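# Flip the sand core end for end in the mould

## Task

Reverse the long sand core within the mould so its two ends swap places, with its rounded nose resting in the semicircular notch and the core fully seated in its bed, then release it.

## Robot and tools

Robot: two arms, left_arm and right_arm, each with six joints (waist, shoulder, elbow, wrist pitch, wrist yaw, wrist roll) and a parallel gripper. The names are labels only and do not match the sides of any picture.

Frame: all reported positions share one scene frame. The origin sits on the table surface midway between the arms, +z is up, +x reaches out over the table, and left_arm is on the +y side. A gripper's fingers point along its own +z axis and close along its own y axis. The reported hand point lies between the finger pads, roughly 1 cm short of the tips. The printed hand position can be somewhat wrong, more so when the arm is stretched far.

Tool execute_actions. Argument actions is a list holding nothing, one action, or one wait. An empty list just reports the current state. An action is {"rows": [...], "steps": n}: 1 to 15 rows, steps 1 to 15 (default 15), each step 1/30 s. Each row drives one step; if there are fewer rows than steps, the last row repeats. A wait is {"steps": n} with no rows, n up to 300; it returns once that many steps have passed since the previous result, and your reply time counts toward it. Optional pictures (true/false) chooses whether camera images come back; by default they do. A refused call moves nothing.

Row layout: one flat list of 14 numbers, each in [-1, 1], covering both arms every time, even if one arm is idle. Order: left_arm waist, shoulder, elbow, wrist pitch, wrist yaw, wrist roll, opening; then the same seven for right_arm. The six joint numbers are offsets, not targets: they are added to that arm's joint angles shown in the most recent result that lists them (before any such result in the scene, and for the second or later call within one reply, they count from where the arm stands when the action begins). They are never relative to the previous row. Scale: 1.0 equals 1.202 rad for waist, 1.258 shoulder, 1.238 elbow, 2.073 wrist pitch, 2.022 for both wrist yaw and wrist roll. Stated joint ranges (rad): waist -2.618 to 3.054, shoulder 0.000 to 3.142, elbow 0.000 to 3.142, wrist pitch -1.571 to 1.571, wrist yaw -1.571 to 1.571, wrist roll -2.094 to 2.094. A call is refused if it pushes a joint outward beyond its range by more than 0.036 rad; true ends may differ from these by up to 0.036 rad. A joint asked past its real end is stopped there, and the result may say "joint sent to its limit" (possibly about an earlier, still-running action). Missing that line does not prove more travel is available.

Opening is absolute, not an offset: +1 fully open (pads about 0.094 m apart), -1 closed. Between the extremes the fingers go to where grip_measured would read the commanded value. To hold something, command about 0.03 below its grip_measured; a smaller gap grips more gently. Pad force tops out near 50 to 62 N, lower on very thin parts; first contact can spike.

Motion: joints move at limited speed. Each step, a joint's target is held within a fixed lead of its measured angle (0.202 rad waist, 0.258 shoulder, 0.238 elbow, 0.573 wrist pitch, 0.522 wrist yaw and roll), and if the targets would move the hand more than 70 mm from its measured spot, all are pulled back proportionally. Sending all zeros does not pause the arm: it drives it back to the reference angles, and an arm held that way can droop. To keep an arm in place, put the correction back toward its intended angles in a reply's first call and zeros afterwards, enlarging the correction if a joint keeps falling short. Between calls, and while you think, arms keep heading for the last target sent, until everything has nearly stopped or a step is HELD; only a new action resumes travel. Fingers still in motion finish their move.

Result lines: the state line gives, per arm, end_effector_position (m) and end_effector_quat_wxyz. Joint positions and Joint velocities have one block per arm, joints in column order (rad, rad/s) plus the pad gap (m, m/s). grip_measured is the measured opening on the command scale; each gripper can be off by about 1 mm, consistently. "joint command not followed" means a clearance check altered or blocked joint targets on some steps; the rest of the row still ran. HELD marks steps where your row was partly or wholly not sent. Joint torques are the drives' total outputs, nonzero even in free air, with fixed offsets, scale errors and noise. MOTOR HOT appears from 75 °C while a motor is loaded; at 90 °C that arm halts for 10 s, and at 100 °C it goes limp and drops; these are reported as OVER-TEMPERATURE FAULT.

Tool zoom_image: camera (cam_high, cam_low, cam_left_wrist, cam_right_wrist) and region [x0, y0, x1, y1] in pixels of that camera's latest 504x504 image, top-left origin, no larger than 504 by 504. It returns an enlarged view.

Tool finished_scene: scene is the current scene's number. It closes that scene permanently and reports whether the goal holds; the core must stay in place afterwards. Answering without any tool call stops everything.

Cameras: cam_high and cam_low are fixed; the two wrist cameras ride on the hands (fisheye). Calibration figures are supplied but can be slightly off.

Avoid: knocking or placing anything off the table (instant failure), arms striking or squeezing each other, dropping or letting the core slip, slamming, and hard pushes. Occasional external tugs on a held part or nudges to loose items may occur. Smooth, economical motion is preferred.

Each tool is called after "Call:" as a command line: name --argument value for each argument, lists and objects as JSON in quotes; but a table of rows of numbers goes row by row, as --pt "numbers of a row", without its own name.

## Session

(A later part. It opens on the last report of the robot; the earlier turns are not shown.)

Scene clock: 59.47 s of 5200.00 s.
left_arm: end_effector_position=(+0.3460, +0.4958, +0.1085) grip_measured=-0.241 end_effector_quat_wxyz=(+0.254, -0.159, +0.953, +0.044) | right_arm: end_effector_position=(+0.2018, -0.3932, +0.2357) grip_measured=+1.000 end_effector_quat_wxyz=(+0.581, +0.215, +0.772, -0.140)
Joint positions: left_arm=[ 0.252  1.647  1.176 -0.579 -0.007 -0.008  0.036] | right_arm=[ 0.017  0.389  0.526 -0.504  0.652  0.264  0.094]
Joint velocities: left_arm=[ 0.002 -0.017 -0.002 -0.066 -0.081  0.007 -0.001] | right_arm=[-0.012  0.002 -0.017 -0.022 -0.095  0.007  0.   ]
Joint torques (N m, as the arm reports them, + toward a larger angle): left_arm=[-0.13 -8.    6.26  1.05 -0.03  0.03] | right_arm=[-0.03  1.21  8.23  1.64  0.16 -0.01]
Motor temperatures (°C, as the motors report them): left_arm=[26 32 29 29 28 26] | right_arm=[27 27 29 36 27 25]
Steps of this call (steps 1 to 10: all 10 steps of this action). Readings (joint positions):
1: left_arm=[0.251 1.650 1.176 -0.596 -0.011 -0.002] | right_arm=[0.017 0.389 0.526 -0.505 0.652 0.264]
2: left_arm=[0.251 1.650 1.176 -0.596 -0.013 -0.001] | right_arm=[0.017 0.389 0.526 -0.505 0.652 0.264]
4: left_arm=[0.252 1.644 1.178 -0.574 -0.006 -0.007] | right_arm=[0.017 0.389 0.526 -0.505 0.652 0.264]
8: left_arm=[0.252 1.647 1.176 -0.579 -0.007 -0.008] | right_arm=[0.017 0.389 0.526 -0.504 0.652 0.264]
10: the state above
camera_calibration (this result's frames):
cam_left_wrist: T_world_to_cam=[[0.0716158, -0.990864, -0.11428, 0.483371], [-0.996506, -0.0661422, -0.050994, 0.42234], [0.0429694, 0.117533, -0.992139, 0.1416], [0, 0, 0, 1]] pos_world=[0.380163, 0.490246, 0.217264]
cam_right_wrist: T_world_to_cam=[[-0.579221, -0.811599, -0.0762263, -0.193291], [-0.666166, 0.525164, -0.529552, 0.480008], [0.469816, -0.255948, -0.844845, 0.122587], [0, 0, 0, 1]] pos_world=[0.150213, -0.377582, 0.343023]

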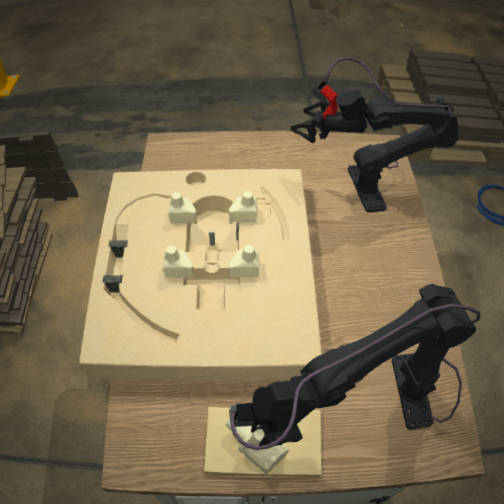

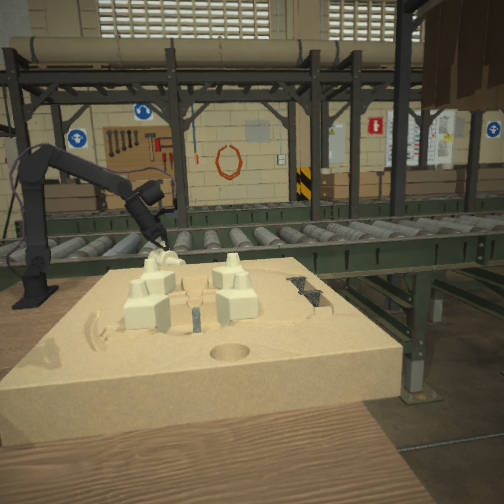

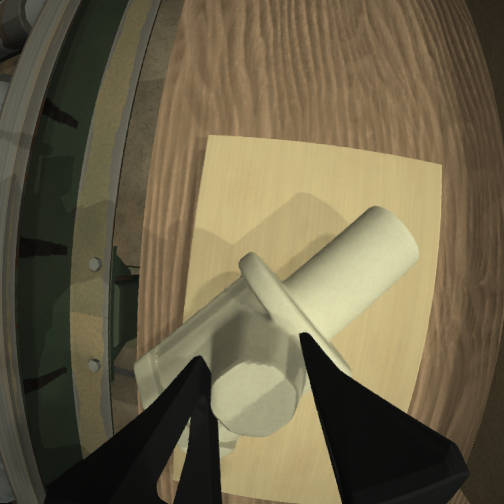

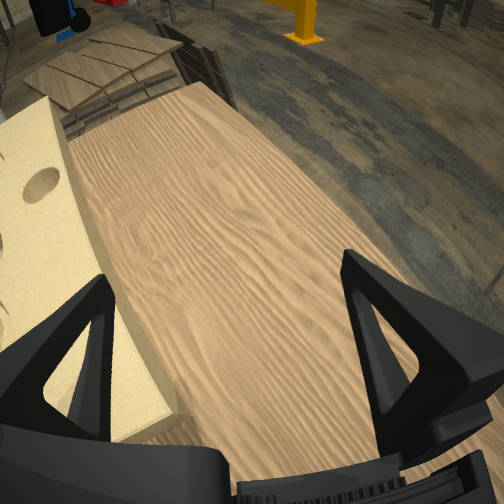

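Call:
execute_actions --actions '[{"rows":[[0,-0.03,0.06,0.03,0,0,-0.3,0,0,0,0,0,0,1],[0,-0.03,0.1,0.02,0,0,-0.3,0,0,0,0,0,0,1],[0,-0.03,0.15,0,0,0,-0.3,0,0,0,0,0,0,1],[0,-0.03,0.2,-0.03,0,0,-0.3,0,0,0,0,0,0,1],[0,-0.03,0.25,-0.06,0,0,-0.3,0,0,0,0,0,0,1],[0,-0.03,0.3,-0.09,0,0,-0.3,0,0,0,0,0,0,1],[0,-0.03,0.35,-0.12,0,0,-0.3,0,0,0,0,0,0,1],[0,-0.03,0.4,-0.15,0,0,-0.3,0,0,0,0,0,0,1],[0,-0.03,0.47,-0.18,0,0,-0.3,0,0,0,0,0,0,1],[-0.05,0,0.54,-0.21,0,0,-0.3,0,0,0,0,0,0,1],[-0.1,0.05,0.62,-0.23,0,0,-0.3,0,0,0,0,0,0,1],[-0.2,0.1,0.7,-0.24,0,0,-0.3,0,0,0,0,0,0,1],[-0.3,0.15,0.8,-0.24,0,0,-0.3,0,0,0,0,0,0,1],[-0.35,0.2,0.9,-0.24,0,0,-0.3,0,0,0,0,0,0,1],[-0.63,0.25,1,-0.24,0,0,-0.3,0,0,0,0,0,0,1]]}]' --pictures false

Call:
execute_actions --actions '[{"steps":40}]' --pictures false

Call:
execute_actions --actions '[{"rows":[[0,-0.02,0.04,0.04,0,0,-0.3,0,0,0,0,0,0,1],[0,0,0.04,0.04,0,0,-0.3,0,0,0,0,0,0,1],[0,0.02,0.04,0.04,0,0,-0.3,0,0,0,0,0,0,1],[0,0.04,0.04,0.04,0,0,-0.3,0,0,0,0,0,0,1],[0,0.06,0.04,0.04,0,0,-0.3,0,0,0,0,0,0,1],[0,0.08,0.04,0.04,0,0,-0.3,0,0,0,0,0,0,1]]}]' --pictures false

Call:
execute_actions --actions '[{"steps":15}]'

Scene clock: 63.40 s of 5200.00 s.
left_arm: end_effector_position=(+0.3914, +0.4457, +0.2023) grip_measured=-0.241 end_effector_quat_wxyz=(+0.229, -0.088, +0.968, +0.046) | right_arm: end_effector_position=(+0.2019, -0.3932, +0.2359) grip_measured=+1.000 end_effector_quat_wxyz=(+0.581, +0.216, +0.772, -0.140)
Joint positions: left_arm=[ 0.091  1.803  1.755 -1.054 -0.058 -0.008  0.036] | right_arm=[ 0.017  0.389  0.526 -0.503  0.652  0.264  0.094]
Joint velocities: left_arm=[-1.238  1.184  1.541 -0.593  0.051 -0.022 -0.   ] | right_arm=[ 0.007  0.012 -0.032 -0.022  0.081  0.022  0.   ]
Joint torques (N m, as the arm reports them, + toward a larger angle): left_arm=[-1.84 -6.48  7.62  1.77  0.26 -0.03] | right_arm=[-0.01  1.2   8.23  1.64  0.15 -0.01]
Motor temperatures (°C, as the motors report them): left_arm=[26 31 29 29 28 26] | right_arm=[27 27 29 36 27 25]
From where the robot then was, a joint's target lay farther than a number of 1.0 reaches, so one or more steps of this call were cut to that.
Steps of this call (steps 1 to 15: the robot went on to your last target; steps 16 to 90: nothing new was sent; then 0.43 s passed at rest; steps 91 to 105: all 15 steps of this action). Readings (joint positions):
91: left_arm=[0.252 1.647 1.180 -0.579 -0.007 -0.008] | right_arm=[0.017 0.389 0.526 -0.504 0.652 0.264]
92: left_arm=[0.252 1.649 1.191 -0.590 -0.007 -0.008] | right_arm=[0.017 0.389 0.526 -0.504 0.652 0.264]
94: left_arm=[0.252 1.663 1.239 -0.644 -0.006 -0.008] | right_arm=[0.017 0.389 0.526 -0.504 0.652 0.264]
98: left_arm=[0.252 1.681 1.381 -0.787 -0.006 -0.008] | right_arm=[0.017 0.389 0.526 -0.504 0.652 0.264]
105: the state above

Scene clock: 64.73 s of 5200.00 s.
left_arm: end_effector_position=(+0.4173, +0.1460, +0.2567) grip_measured=-0.258 end_effector_quat_wxyz=(+0.276, +0.212, +0.935, -0.065) | right_arm: end_effector_position=(+0.2019, -0.3932, +0.2359) grip_measured=+1.000 end_effector_quat_wxyz=(+0.581, +0.216, +0.772, -0.140)
Joint positions: left_arm=[-0.514  2.083  2.323 -1.236  0.005  0.     0.035] | right_arm=[ 0.017  0.389  0.526 -0.503  0.652  0.264  0.094]
Joint velocities: left_arm=[-0.012 -0.002 -0.002 -0.095  0.007 -0.022 -0.   ] | right_arm=[ 0.002 -0.007 -0.002 -0.022 -0.022  0.022  0.   ]
Joint torques (N m, as the arm reports them, + toward a larger angle): left_arm=[  0.51 -16.73  11.08   2.15  -0.1   -0.08] | right_arm=[-0.04  1.21  8.24  1.64  0.16 -0.02]
Motor temperatures (°C, as the motors report them): left_arm=[26 32 30 29 28 26] | right_arm=[27 27 29 36 27 25]
Steps of this call (steps 1 to 40: the robot went on to your last target). Readings (joint positions):
1: left_arm=[0.047 1.844 1.805 -1.069 -0.055 -0.008] | right_arm=[0.017 0.389 0.526 -0.503 0.652 0.264]
2: left_arm=[0.003 1.887 1.849 -1.078 -0.052 -0.008] | right_arm=[0.017 0.389 0.526 -0.503 0.652 0.264]
4: left_arm=[-0.082 1.965 1.920 -1.084 -0.044 -0.008] | right_arm=[0.017 0.389 0.526 -0.503 0.652 0.264]
8: left_arm=[-0.219 2.048 2.020 -1.079 -0.098 0.011] | right_arm=[0.017 0.389 0.526 -0.503 0.652 0.264]
40: the state above

Scene clock: 65.23 s of 5200.00 s.
left_arm: end_effector_position=(+0.4402, +0.1389, +0.1792) grip_measured=-0.261 end_effector_quat_wxyz=(+0.215, +0.213, +0.952, -0.047) | right_arm: end_effector_position=(+0.2020, -0.3932, +0.2360) grip_measured=+1.000 end_effector_quat_wxyz=(+0.582, +0.216, +0.772, -0.140)
Joint positions: left_arm=[-0.51   2.251  2.333 -1.209 -0.003  0.     0.035] | right_arm=[ 0.017  0.389  0.526 -0.503  0.652  0.264  0.094]
Joint velocities: left_arm=[ 0.012 -0.037 -0.002 -0.051 -0.022 -0.051 -0.   ] | right_arm=[-0.007 -0.007  0.017 -0.051  0.007 -0.051  0.   ]
Joint torques (N m, as the arm reports them, + toward a larger angle): left_arm=[ -0.36 -16.95   9.28   1.59   0.1   -0.02] | right_arm=[-0.04  1.21  8.22  1.64  0.16 -0.02]
Motor temperatures (°C, as the motors report them): left_arm=[26 32 30 29 28 26] | right_arm=[27 27 29 36 27 25]
Steps of this call (steps 1 to 15: all 15 steps of this action). Readings (joint positions):
1: left_arm=[-0.514 2.084 2.323 -1.239 0.005 0.000] | right_arm=[0.017 0.389 0.526 -0.503 0.652 0.264]
2: left_arm=[-0.514 2.088 2.323 -1.241 0.005 0.000] | right_arm=[0.017 0.389 0.526 -0.503 0.652 0.264]
4: left_arm=[-0.514 2.106 2.326 -1.244 0.005 0.000] | right_arm=[0.017 0.389 0.526 -0.503 0.652 0.264]
8: left_arm=[-0.514 2.191 2.333 -1.241 0.005 0.000] | right_arm=[0.017 0.389 0.526 -0.503 0.652 0.264]
15: the state above

Scene clock: 65.73 s of 5200.00 s.
left_arm: end_effector_position=(+0.4400, +0.1390, +0.1791) grip_measured=-0.261 end_effector_quat_wxyz=(+0.214, +0.213, +0.952, -0.047) | right_arm: end_effector_position=(+0.2020, -0.3932, +0.2360) grip_measured=+1.000 end_effector_quat_wxyz=(+0.582, +0.216, +0.772, -0.140)
Joint positions: left_arm=[-0.51   2.251  2.333 -1.21  -0.002  0.     0.035] | right_arm=[ 0.017  0.389  0.526 -0.503  0.652  0.264  0.094]
Joint velocities: left_arm=[ 0.002  0.002 -0.027 -0.022 -0.007 -0.037  0.   ] | right_arm=[ 0.002  0.007 -0.012 -0.037 -0.037 -0.066  0.   ]
Joint torques (N m, as the arm reports them, + toward a larger angle): left_arm=[ -0.29 -16.95   9.3    1.52   0.08  -0.03] | right_arm=[-0.03  1.21  8.23  1.64  0.16 -0.02]
Motor temperatures (°C, as the motors report them): left_arm=[26 32 30 29 28 26] | right_arm=[27 27 29 36 27 25]
Steps of this call (steps 1 to 15: the robot went on to your last target). Readings (joint positions):
1: left_arm=[-0.510 2.251 2.333 -1.210 -0.002 0.000] | right_arm=[0.017 0.389 0.526 -0.503 0.652 0.264]
2: left_arm=[-0.510 2.251 2.333 -1.210 -0.002 0.000] | right_arm=[0.017 0.389 0.526 -0.503 0.652 0.264]
4: left_arm=[-0.510 2.251 2.333 -1.210 -0.002 0.000] | right_arm=[0.017 0.389 0.526 -0.503 0.652 0.264]
8: left_arm=[-0.510 2.251 2.333 -1.210 -0.002 0.000] | right_arm=[0.017 0.389 0.526 -0.503 0.652 0.264]
15: the state above
All arms were judged still, so your last target was given up. Only a new action makes them travel on or press farther. Fingers that are still opening or closing keep moving.
camera_calibration (this result's frames):
cam_left_wrist: T_world_to_cam=[[-0.646984, -0.756731, -0.0936458, 0.411044], [-0.761351, 0.647866, 0.0247876, 0.279755], [0.0419124, 0.0873344, -0.995297, 0.25469], [0, 0, 0, 1]] pos_world=[0.468256, 0.107562, 0.28505]
cam_right_wrist: T_world_to_cam=[[-0.579105, -0.811578, -0.0773137, -0.192944], [-0.66537, 0.525306, -0.530412, 0.480331], [0.471084, -0.255722, -0.844207, 0.122476], [0, 0, 0, 1]] pos_world=[0.150166, -0.37759, 0.343252]

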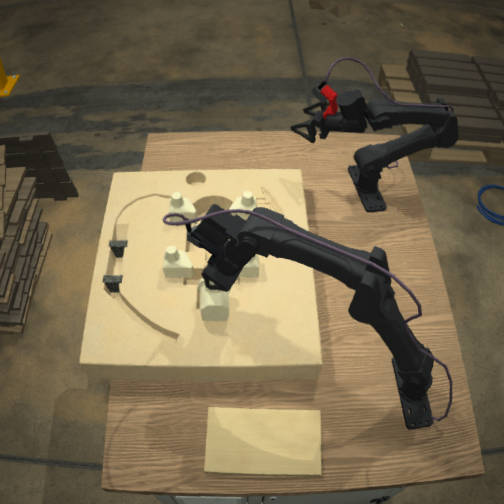

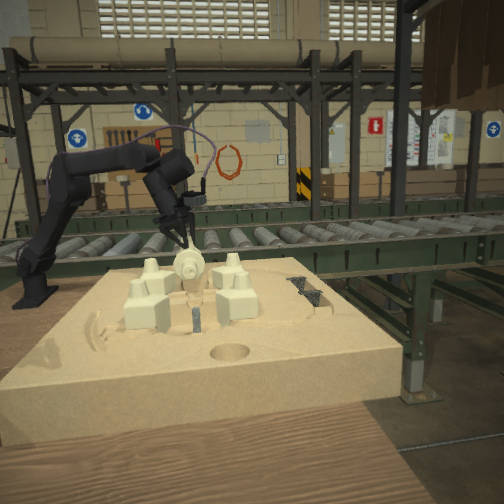

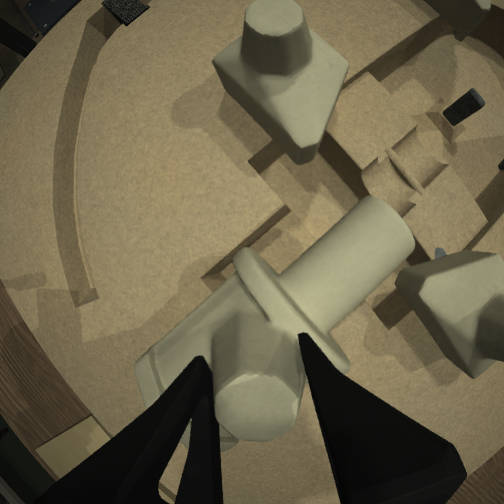

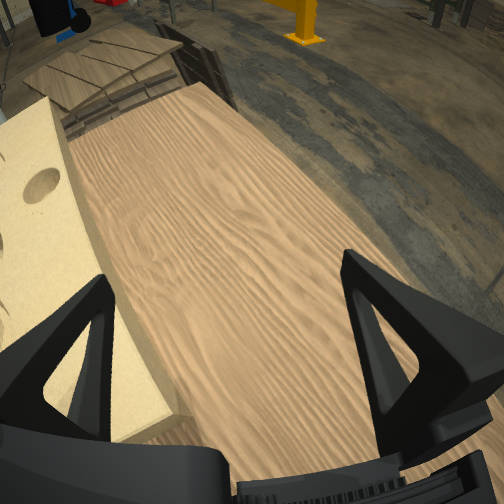

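Call:
execute_actions --actions '[{"rows":[[0,-0.054,0.03,0.1,0,0,-0.32,0,0,0,0,0,0,1],[0,-0.054,0.03,0.1,0,0,-0.32,0,0,0,0,0,0,1],[0,-0.054,0.03,0.1,0,0,-0.32,0,0,0,0,0,0,1],[0,-0.054,0.03,0.1,0,0,-0.32,0,0,0,0,0,0,1],[-0.022,-0.054,0.03,0.1,0,0,-0.32,0,0,0,0,0,0,1]]}]' --pictures false

Call:
execute_actions --actions '[{"steps":12}]'

Call:
zoom_image --camera "cam_high" --region '[160,240,270,340]'

Call:
zoom_image --camera "cam_low" --region '[130,200,260,310]'

Scene clock: 67.80 s of 5200.00 s.
left_arm: end_effector_position=(+0.4522, +0.1173, +0.1899) grip_measured=-0.261 end_effector_quat_wxyz=(+0.257, +0.223, +0.938, -0.062) | right_arm: end_effector_position=(+0.2020, -0.3932, +0.2362) grip_measured=+1.000 end_effector_quat_wxyz=(+0.582, +0.216, +0.771, -0.140)
Joint positions: left_arm=[-0.535  2.251  2.333 -1.117  0.002  0.     0.035] | right_arm=[ 0.017  0.389  0.526 -0.502  0.652  0.264  0.094]
Joint velocities: left_arm=[-0.007  0.002  0.012 -0.095 -0.037 -0.022 -0.   ] | right_arm=[-0.002  0.007  0.002  0.022  0.051 -0.037  0.   ]
Joint torques (N m, as the arm reports them, + toward a larger angle): left_arm=[ -0.11 -17.13   9.25   2.12  -0.09  -0.04] | right_arm=[-0.04  1.23  8.24  1.64  0.15 -0.01]
Motor temperatures (°C, as the motors report them): left_arm=[26 33 30 30 28 26] | right_arm=[27 27 29 36 27 25]
Steps of this call (steps 1 to 47: nothing new was sent; steps 48 to 62: all 15 steps of this action). Readings (joint positions):
48: left_arm=[-0.510 2.251 2.333 -1.204 -0.002 0.000] | right_arm=[0.017 0.389 0.526 -0.503 0.652 0.264]
49: left_arm=[-0.510 2.251 2.333 -1.193 -0.002 0.000] | right_arm=[0.017 0.389 0.526 -0.503 0.652 0.264]
51: left_arm=[-0.510 2.251 2.333 -1.173 -0.002 0.000] | right_arm=[0.017 0.389 0.526 -0.502 0.652 0.264]
55: left_arm=[-0.519 2.251 2.333 -1.127 -0.005 0.000] | right_arm=[0.017 0.389 0.526 -0.502 0.652 0.264]
62: the state above

Scene clock: 68.20 s of 5200.00 s.
left_arm: end_effector_position=(+0.4522, +0.1173, +0.1899) grip_measured=-0.261 end_effector_quat_wxyz=(+0.257, +0.223, +0.938, -0.062) | right_arm: end_effector_position=(+0.2020, -0.3932, +0.2362) grip_measured=+1.000 end_effector_quat_wxyz=(+0.582, +0.216, +0.771, -0.140)
Joint positions: left_arm=[-0.535  2.251  2.333 -1.117  0.002  0.     0.035] | right_arm=[ 0.017  0.389  0.526 -0.502  0.652  0.264  0.094]
Joint velocities: left_arm=[ 0.002 -0.002  0.007  0.022  0.037 -0.066 -0.   ] | right_arm=[ 0.002 -0.012  0.002 -0.007  0.022 -0.066  0.   ]
Joint torques (N m, as the arm reports them, + toward a larger angle): left_arm=[ -0.21 -17.12   9.21   2.09  -0.07  -0.04] | right_arm=[-0.03  1.2   8.23  1.64  0.16 -0.02]
Motor temperatures (°C, as the motors report them): left_arm=[26 33 30 30 28 26] | right_arm=[27 27 29 36 27 25]
Steps of this call (steps 1 to 12: the robot went on to your last target). Readings (joint positions):
1: left_arm=[-0.535 2.251 2.333 -1.117 0.002 0.000] | right_arm=[0.017 0.389 0.526 -0.502 0.652 0.264]
2: left_arm=[-0.535 2.251 2.333 -1.117 0.002 0.000] | right_arm=[0.017 0.389 0.526 -0.502 0.652 0.264]
4: left_arm=[-0.535 2.251 2.333 -1.117 0.002 0.000] | right_arm=[0.017 0.389 0.526 -0.502 0.652 0.264]
8: left_arm=[-0.535 2.251 2.333 -1.117 0.002 0.000] | right_arm=[0.017 0.389 0.526 -0.502 0.652 0.264]
12: the state above
camera_calibration (this result's frames):
cam_left_wrist: T_world_to_cam=[[-0.658372, -0.743934, -0.11449, 0.411196], [-0.74218, 0.666956, -0.0658655, 0.30912], [0.12536, 0.0416085, -0.991238, 0.233719], [0, 0, 0, 1]] pos_world=[0.470843, 0.0900089, 0.299109]
cam_right_wrist: T_world_to_cam=[[-0.579047, -0.811568, -0.0778573, -0.192771], [-0.664971, 0.525377, -0.530841, 0.480493], [0.471718, -0.255609, -0.843887, 0.12242], [0, 0, 0, 1]] pos_world=[0.150142, -0.377595, 0.343366]

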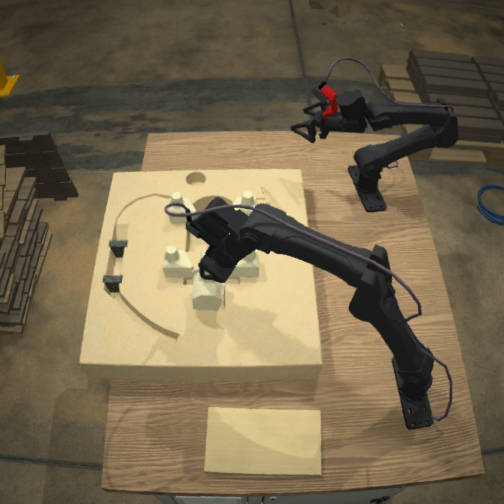

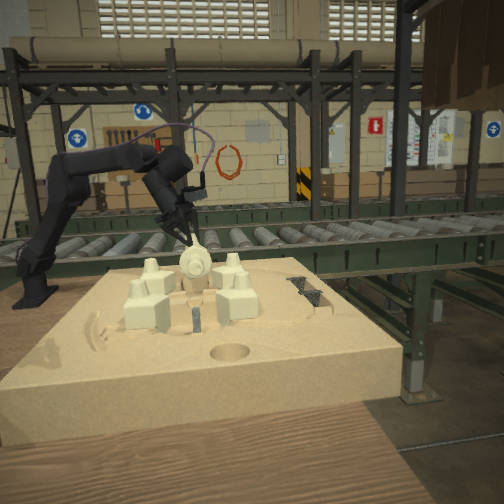

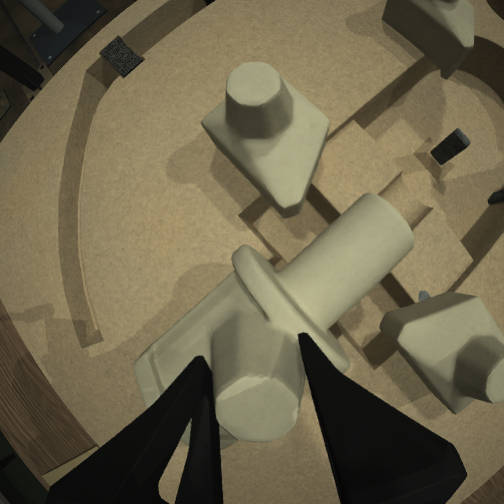

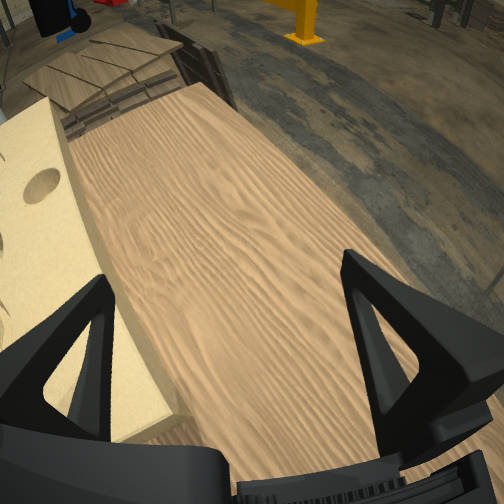

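Region (160, 240, 270, 340) of cam_high's 504x504 image, scaled by 4.582, with more detail than that image has; it fills the top 458 rows of this view, and the rest is white.

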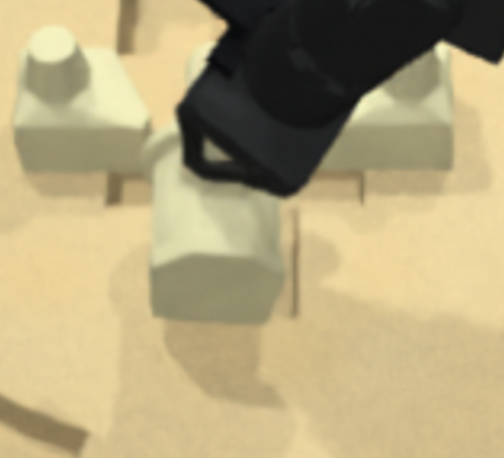

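Region (130, 200, 260, 310) of cam_low's 504x504 image, scaled by 3.877, with more detail than that image has; it fills the top 426 rows of this view, and the rest is white.

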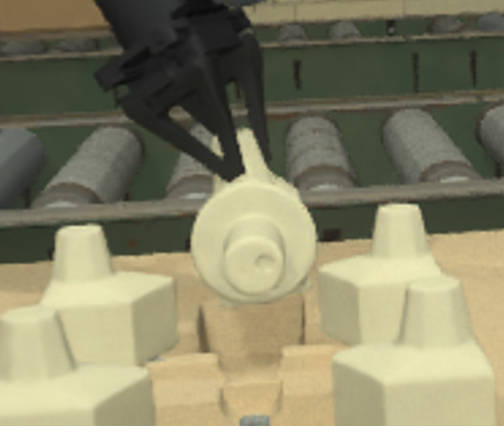

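Call:
execute_actions --actions '[{"rows":[[-0.023,-0.03,0.03,0.055,0,-0.035,-0.32,0,0,0,0,0,0,1]]}]' --pictures false

Call:
execute_actions --actions '[{"rows":[[0,-0.015,0.03,0.055,0,0,-0.32,0,0,0,0,0,0,1]]}]'

Call:
zoom_image --camera "cam_high" --region '[160,240,270,340]'

Call:
zoom_image --camera "cam_low" --region '[130,200,260,310]'

Scene clock: 70.53 s of 5200.00 s.
left_arm: end_effector_position=(+0.4471, +0.1031, +0.1771) grip_measured=-0.261 end_effector_quat_wxyz=(+0.243, +0.207, +0.945, -0.072) | right_arm: end_effector_position=(+0.2020, -0.3932, +0.2362) grip_measured=+1.000 end_effector_quat_wxyz=(+0.582, +0.216, +0.771, -0.140)
Joint positions: left_arm=[-0.561  2.275  2.333 -1.115  0.005 -0.062  0.035] | right_arm=[ 0.017  0.389  0.526 -0.501  0.652  0.264  0.094]
Joint velocities: left_arm=[-0.002 -0.012 -0.007  0.022 -0.051 -0.037 -0.001] | right_arm=[-0.017  0.012  0.007  0.037  0.066  0.007  0.   ]
Joint torques (N m, as the arm reports them, + toward a larger angle): left_arm=[ -0.13 -16.84   9.22   2.07  -0.03  -0.09] | right_arm=[-0.02  1.22  8.23  1.63  0.16 -0.01]
Motor temperatures (°C, as the motors report them): left_arm=[26 34 30 31 28 26] | right_arm=[27 27 29 36 27 25]
Steps of this call (steps 1 to 15: the robot went on to your last target; steps 16 to 55: nothing new was sent; steps 56 to 70: all 15 steps of this action). Readings (joint positions):
56: left_arm=[-0.536 2.252 2.333 -1.117 0.001 -0.008] | right_arm=[0.017 0.389 0.526 -0.502 0.652 0.264]
57: left_arm=[-0.538 2.253 2.333 -1.117 -0.001 -0.019] | right_arm=[0.017 0.389 0.526 -0.502 0.652 0.264]
59: left_arm=[-0.544 2.258 2.333 -1.116 -0.002 -0.036] | right_arm=[0.017 0.389 0.526 -0.501 0.652 0.264]
63: left_arm=[-0.557 2.270 2.333 -1.115 0.002 -0.053] | right_arm=[0.017 0.389 0.526 -0.501 0.652 0.264]
70: the state above

Scene clock: 71.03 s of 5200.00 s.
left_arm: end_effector_position=(+0.4498, +0.1008, +0.1525) grip_measured=-0.261 end_effector_quat_wxyz=(+0.223, +0.208, +0.950, -0.068) | right_arm: end_effector_position=(+0.2021, -0.3932, +0.2364) grip_measured=+1.000 end_effector_quat_wxyz=(+0.582, +0.216, +0.771, -0.140)
Joint positions: left_arm=[-0.561  2.323  2.333 -1.109  0.009 -0.062  0.035] | right_arm=[ 0.017  0.389  0.526 -0.501  0.652  0.264  0.094]
Joint velocities: left_arm=[-0.012 -0.002 -0.017 -0.081  0.007 -0.037 -0.001] | right_arm=[-0.012 -0.002  0.007  0.022 -0.037 -0.022  0.   ]
Joint torques (N m, as the arm reports them, + toward a larger angle): left_arm=[  0.03 -17.54   9.25   1.96  -0.03  -0.02] | right_arm=[-0.04  1.22  8.23  1.64  0.16 -0.01]
Motor temperatures (°C, as the motors report them): left_arm=[26 34 30 31 28 26] | right_arm=[27 27 29 36 27 25]
Steps of this call (steps 1 to 15: all 15 steps of this action). Readings (joint positions):
1: left_arm=[-0.561 2.278 2.333 -1.115 0.005 -0.062] | right_arm=[0.017 0.389 0.526 -0.501 0.652 0.264]
2: left_arm=[-0.561 2.281 2.333 -1.113 0.005 -0.062] | right_arm=[0.017 0.389 0.526 -0.501 0.652 0.264]
4: left_arm=[-0.561 2.286 2.333 -1.113 0.006 -0.062] | right_arm=[0.017 0.389 0.526 -0.501 0.652 0.264]
8: left_arm=[-0.561 2.299 2.333 -1.109 0.008 -0.062] | right_arm=[0.017 0.389 0.526 -0.501 0.652 0.264]
15: the state above
camera_calibration (this result's frames):
cam_left_wrist: T_world_to_cam=[[-0.646493, -0.760212, -0.0642225, 0.381705], [-0.761208, 0.648389, -0.0124274, 0.318199], [0.0510886, 0.0408524, -0.997858, 0.23213], [0, 0, 0, 1]] pos_world=[0.477126, 0.0743772, 0.260101]
cam_right_wrist: T_world_to_cam=[[-0.578959, -0.811552, -0.0786726, -0.19251], [-0.664372, 0.525484, -0.531485, 0.480735], [0.472669, -0.25544, -0.843407, 0.122336], [0, 0, 0, 1]] pos_world=[0.150107, -0.377601, 0.343537]

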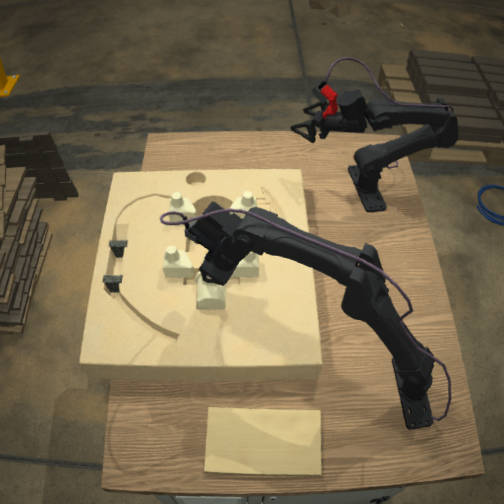

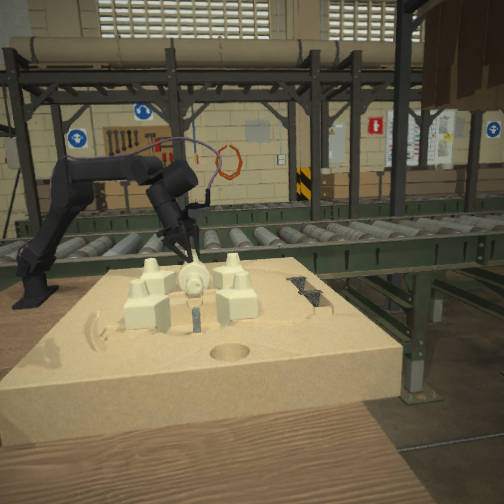

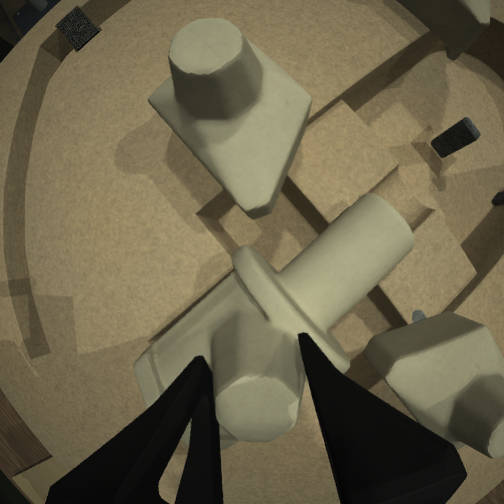

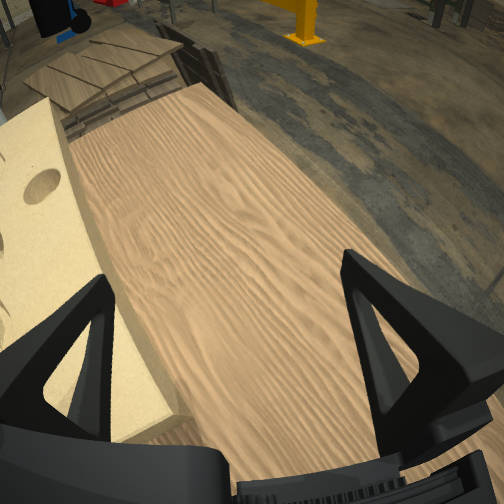

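Region (160, 240, 270, 340) of cam_high's 504x504 image, scaled by 4.582, with more detail than that image has; it fills the top 458 rows of this view, and the rest is white.

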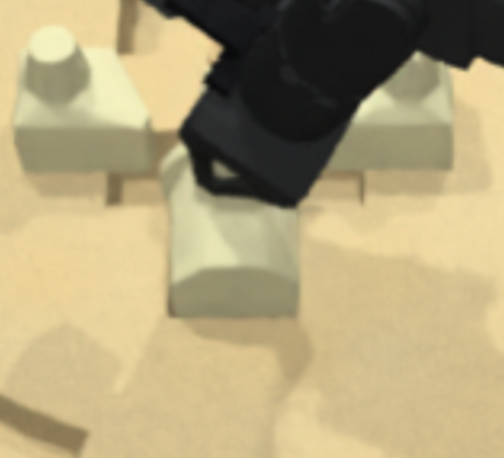

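Region (130, 200, 260, 310) of cam_low's 504x504 image, scaled by 3.877, with more detail than that image has; it fills the top 426 rows of this view, and the rest is white.

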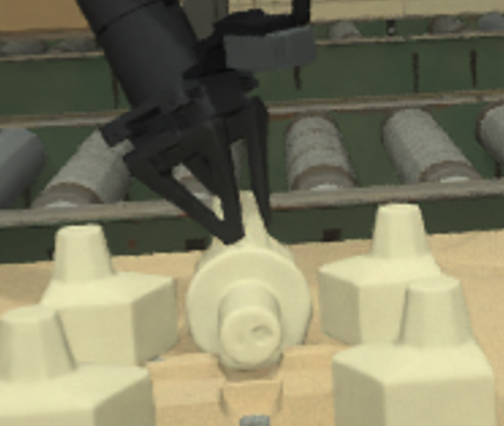

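Entering. Lower about 1.5 cm more with the elbow at constant pitch.

Call:
execute_actions --actions '[{"rows":[[0,-0.045,-0.04,0.07,0,0,-0.32,0,0,0,0,0,0,1]]}]' --pictures false

Call:
execute_actions --actions '[{"rows":[[0.004,-0.02,0,0.02,0,0,-0.32,0,0,0,0,0,0,1]]}]'

Call:
zoom_image --camera "cam_low" --region '[130,200,260,310]'

Scene clock: 72.87 s of 5200.00 s.
left_arm: end_effector_position=(+0.4517, +0.0998, +0.1388) grip_measured=-0.261 end_effector_quat_wxyz=(+0.224, +0.212, +0.949, -0.067) | right_arm: end_effector_position=(+0.2022, -0.3932, +0.2365) grip_measured=+1.000 end_effector_quat_wxyz=(+0.583, +0.216, +0.771, -0.140)
Joint positions: left_arm=[-0.561  2.317  2.268 -1.05   0.009 -0.053  0.035] | right_arm=[ 0.017  0.389  0.526 -0.5    0.652  0.264  0.094]
Joint velocities: left_arm=[-0.007 -0.002 -0.002 -0.007 -0.037 -0.037 -0.001] | right_arm=[ 0.002  0.007  0.002 -0.051 -0.066  0.007  0.   ]
Joint torques (N m, as the arm reports them, + toward a larger angle): left_arm=[  0.01 -16.46   7.43   1.8    0.01  -0.12] | right_arm=[-0.01  1.21  8.23  1.63  0.16 -0.02]
Motor temperatures (°C, as the motors report them): left_arm=[26 35 30 31 28 26] | right_arm=[27 27 29 36 27 25]
Steps of this call (steps 1 to 15: the robot went on to your last target; steps 16 to 40: nothing new was sent; steps 41 to 55: all 15 steps of this action). Readings (joint positions):
41: left_arm=[-0.561 2.321 2.320 -1.101 0.009 -0.062] | right_arm=[0.017 0.389 0.526 -0.500 0.652 0.264]
42: left_arm=[-0.561 2.316 2.302 -1.087 0.010 -0.062] | right_arm=[0.017 0.389 0.526 -0.500 0.652 0.264]
44: left_arm=[-0.561 2.316 2.279 -1.063 0.010 -0.056] | right_arm=[0.017 0.389 0.526 -0.500 0.652 0.264]
48: left_arm=[-0.561 2.317 2.268 -1.050 0.009 -0.053] | right_arm=[0.017 0.389 0.526 -0.500 0.652 0.264]
55: the state above

Scene clock: 73.37 s of 5200.00 s.
left_arm: end_effector_position=(+0.4514, +0.1000, +0.1379) grip_measured=-0.261 end_effector_quat_wxyz=(+0.223, +0.213, +0.949, -0.067) | right_arm: end_effector_position=(+0.2022, -0.3931, +0.2367) grip_measured=+1.000 end_effector_quat_wxyz=(+0.583, +0.216, +0.771, -0.140)
Joint positions: left_arm=[-0.561  2.317  2.265 -1.05   0.009 -0.052  0.035] | right_arm=[ 0.017  0.389  0.526 -0.499  0.652  0.264  0.094]
Joint velocities: left_arm=[-0.007 -0.007 -0.002 -0.066  0.007 -0.007 -0.   ] | right_arm=[-0.012 -0.002 -0.017  0.051  0.051 -0.022  0.   ]
Joint torques (N m, as the arm reports them, + toward a larger angle): left_arm=[  0.44 -14.49   6.38   1.43   0.    -0.04] | right_arm=[-0.02  1.22  8.23  1.64  0.15 -0.02]
Motor temperatures (°C, as the motors report them): left_arm=[26 35 30 31 28 26] | right_arm=[27 27 29 36 27 25]
Steps of this call (steps 1 to 15: all 15 steps of this action). Readings (joint positions):
1: left_arm=[-0.561 2.317 2.266 -1.051 0.009 -0.053] | right_arm=[0.017 0.389 0.526 -0.500 0.652 0.264]
2: left_arm=[-0.561 2.317 2.265 -1.050 0.009 -0.052] | right_arm=[0.017 0.389 0.526 -0.500 0.652 0.264]
4: left_arm=[-0.561 2.317 2.265 -1.050 0.009 -0.052] | right_arm=[0.017 0.389 0.526 -0.500 0.652 0.264]
8: left_arm=[-0.561 2.317 2.265 -1.050 0.009 -0.052] | right_arm=[0.017 0.389 0.526 -0.499 0.652 0.264]
15: the state above
camera_calibration (this result's frames):
cam_left_wrist: T_world_to_cam=[[-0.653198, -0.754124, -0.0680429, 0.384086], [-0.755446, 0.65515, -0.0089346, 0.316001], [0.0513161, 0.0455667, -0.997642, 0.216864], [0, 0, 0, 1]] pos_world=[0.478478, 0.0727389, 0.245311]
cam_right_wrist: T_world_to_cam=[[-0.57884, -0.811531, -0.0797596, -0.192163], [-0.663573, 0.525626, -0.532341, 0.481057], [0.473935, -0.255214, -0.842764, 0.122224], [0, 0, 0, 1]] pos_world=[0.150059, -0.377609, 0.343765]

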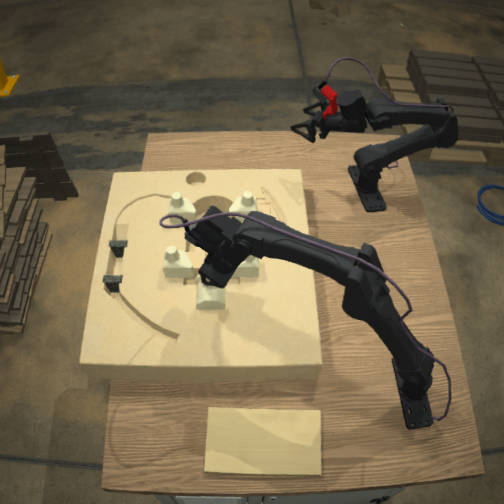

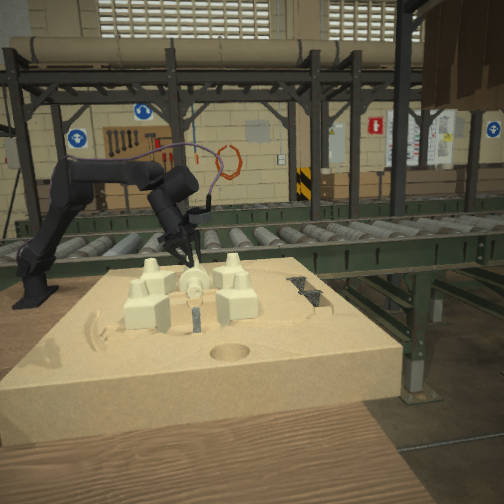

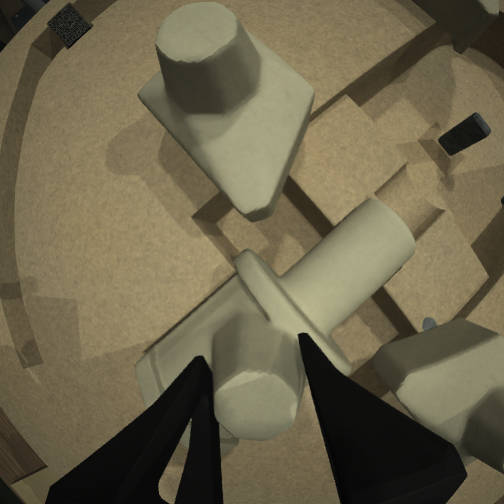

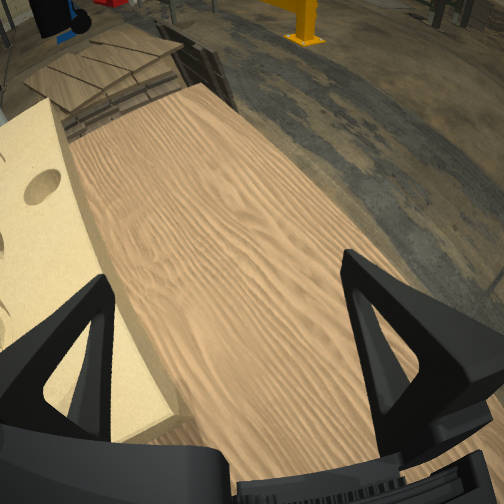

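Region (130, 200, 260, 310) of cam_low's 504x504 image, scaled by 3.877, with more detail than that image has; it fills the top 426 rows of this view, and the rest is white.

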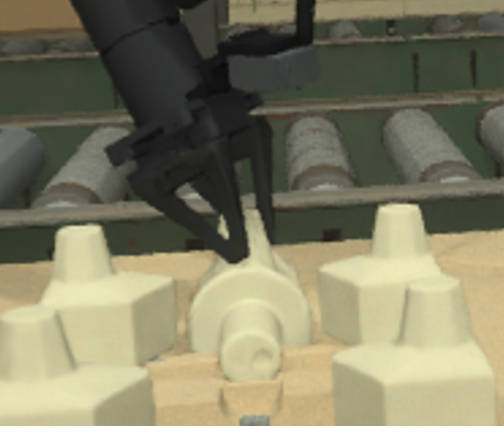

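Call:
execute_actions --actions '[{"rows":[[0.025,-0.045,0.015,0.02,0,0,-0.32,0,0,0,0,0,0,1]]}]' --pictures false

Call:
execute_actions --actions '[{"rows":[[0.008,-0.01,0,0.02,0,0,-0.32,0,0,0,0,0,0,1]]}]'

Call:
zoom_image --camera "cam_low" --region '[130,200,260,310]'

Scene clock: 74.97 s of 5200.00 s.
left_arm: end_effector_position=(+0.4529, +0.1018, +0.1381) grip_measured=-0.261 end_effector_quat_wxyz=(+0.221, +0.211, +0.949, -0.076) | right_arm: end_effector_position=(+0.2023, -0.3931, +0.2368) grip_measured=+1.000 end_effector_quat_wxyz=(+0.583, +0.216, +0.770, -0.139)
Joint positions: left_arm=[-0.549  2.317  2.265 -1.048  0.031 -0.05   0.035] | right_arm=[ 0.017  0.389  0.526 -0.498  0.652  0.264  0.094]
Joint velocities: left_arm=[ 0.002 -0.017 -0.032  0.007 -0.022 -0.051  0.   ] | right_arm=[-0.012  0.002 -0.012  0.066  0.051 -0.095  0.   ]
Joint torques (N m, as the arm reports them, + toward a larger angle): left_arm=[  1.55 -16.87   7.75   1.43  -0.22  -0.05] | right_arm=[-0.02  1.22  8.24  1.64  0.15 -0.01]
Motor temperatures (°C, as the motors report them): left_arm=[26 35 30 31 28 26] | right_arm=[27 27 29 36 27 25]
Steps of this call (steps 1 to 15: the robot went on to your last target; steps 16 to 33: nothing new was sent; steps 34 to 48: all 15 steps of this action). Readings (joint positions):
34: left_arm=[-0.559 2.317 2.265 -1.050 0.010 -0.052] | right_arm=[0.017 0.389 0.526 -0.499 0.652 0.264]
35: left_arm=[-0.556 2.317 2.265 -1.050 0.014 -0.052] | right_arm=[0.017 0.389 0.526 -0.499 0.652 0.264]
37: left_arm=[-0.552 2.317 2.265 -1.048 0.026 -0.051] | right_arm=[0.017 0.389 0.526 -0.499 0.652 0.264]
41: left_arm=[-0.549 2.317 2.265 -1.048 0.031 -0.050] | right_arm=[0.017 0.389 0.526 -0.498 0.652 0.264]
48: the state above

Scene clock: 75.47 s of 5200.00 s.
left_arm: end_effector_position=(+0.4531, +0.1011, +0.1372) grip_measured=-0.261 end_effector_quat_wxyz=(+0.221, +0.213, +0.949, -0.076) | right_arm: end_effector_position=(+0.2023, -0.3931, +0.2370) grip_measured=+1.000 end_effector_quat_wxyz=(+0.584, +0.216, +0.770, -0.139)
Joint positions: left_arm=[-0.549  2.319  2.265 -1.046  0.034 -0.046  0.035] | right_arm=[ 0.017  0.389  0.526 -0.498  0.652  0.264  0.094]
Joint velocities: left_arm=[ 0.017 -0.002 -0.007 -0.11  -0.022 -0.066  0.   ] | right_arm=[-0.012 -0.002 -0.017 -0.007  0.037 -0.007  0.   ]
Joint torques (N m, as the arm reports them, + toward a larger angle): left_arm=[  0.82 -13.77   6.14   1.4   -0.02  -0.07] | right_arm=[-0.02  1.22  8.23  1.64  0.15 -0.01]
Motor temperatures (°C, as the motors report them): left_arm=[26 35 30 31 28 26] | right_arm=[27 27 29 36 27 25]
Steps of this call (steps 1 to 15: all 15 steps of this action). Readings (joint positions):
1: left_arm=[-0.549 2.318 2.265 -1.048 0.032 -0.050] | right_arm=[0.017 0.389 0.526 -0.498 0.652 0.264]
2: left_arm=[-0.549 2.319 2.265 -1.047 0.033 -0.049] | right_arm=[0.017 0.389 0.526 -0.498 0.652 0.264]
4: left_arm=[-0.549 2.319 2.265 -1.046 0.034 -0.046] | right_arm=[0.017 0.389 0.526 -0.498 0.652 0.264]
8: left_arm=[-0.549 2.319 2.265 -1.046 0.034 -0.046] | right_arm=[0.017 0.389 0.526 -0.498 0.652 0.264]
15: the state above
camera_calibration (this result's frames):
cam_left_wrist: T_world_to_cam=[[-0.657453, -0.751843, -0.0498656, 0.38525], [-0.752189, 0.65877, -0.0153032, 0.315546], [0.0443555, 0.0274472, -0.998639, 0.221167], [0, 0, 0, 1]] pos_world=[0.480824, 0.0757052, 0.244905]
cam_right_wrist: T_world_to_cam=[[-0.578719, -0.81151, -0.0808464, -0.191816], [-0.662773, 0.525769, -0.533197, 0.48138], [0.475201, -0.254988, -0.842119, 0.12211], [0, 0, 0, 1]] pos_world=[0.150011, -0.377618, 0.343994]

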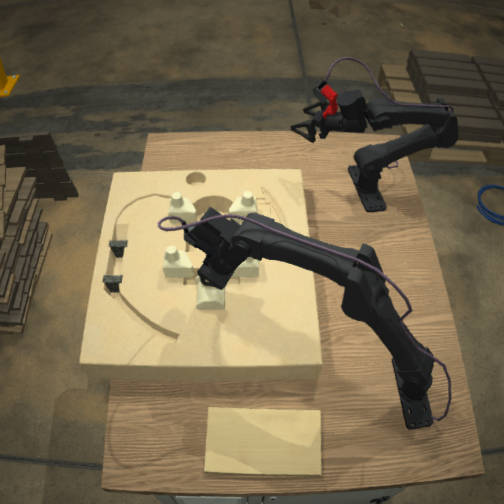

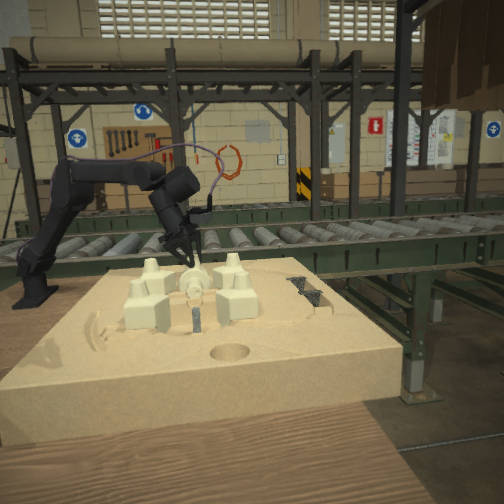

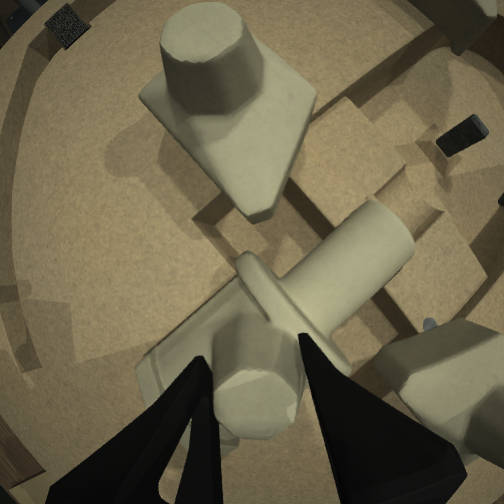

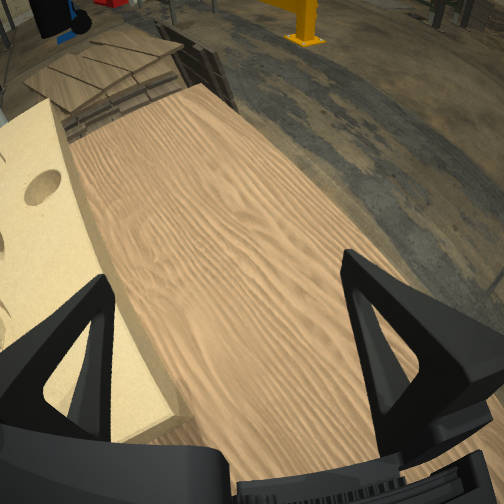

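Region (130, 200, 260, 310) of cam_low's 504x504 image, scaled by 3.877, with more detail than that image has; it fills the top 426 rows of this view, and the rest is white.

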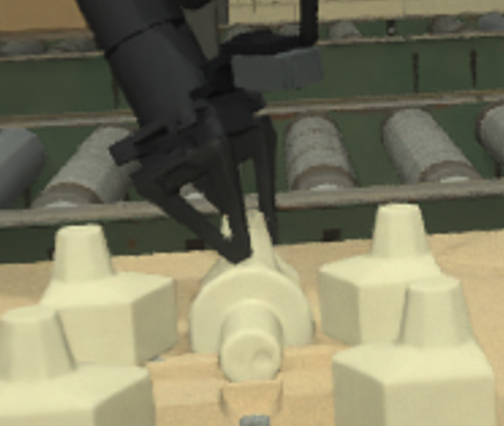

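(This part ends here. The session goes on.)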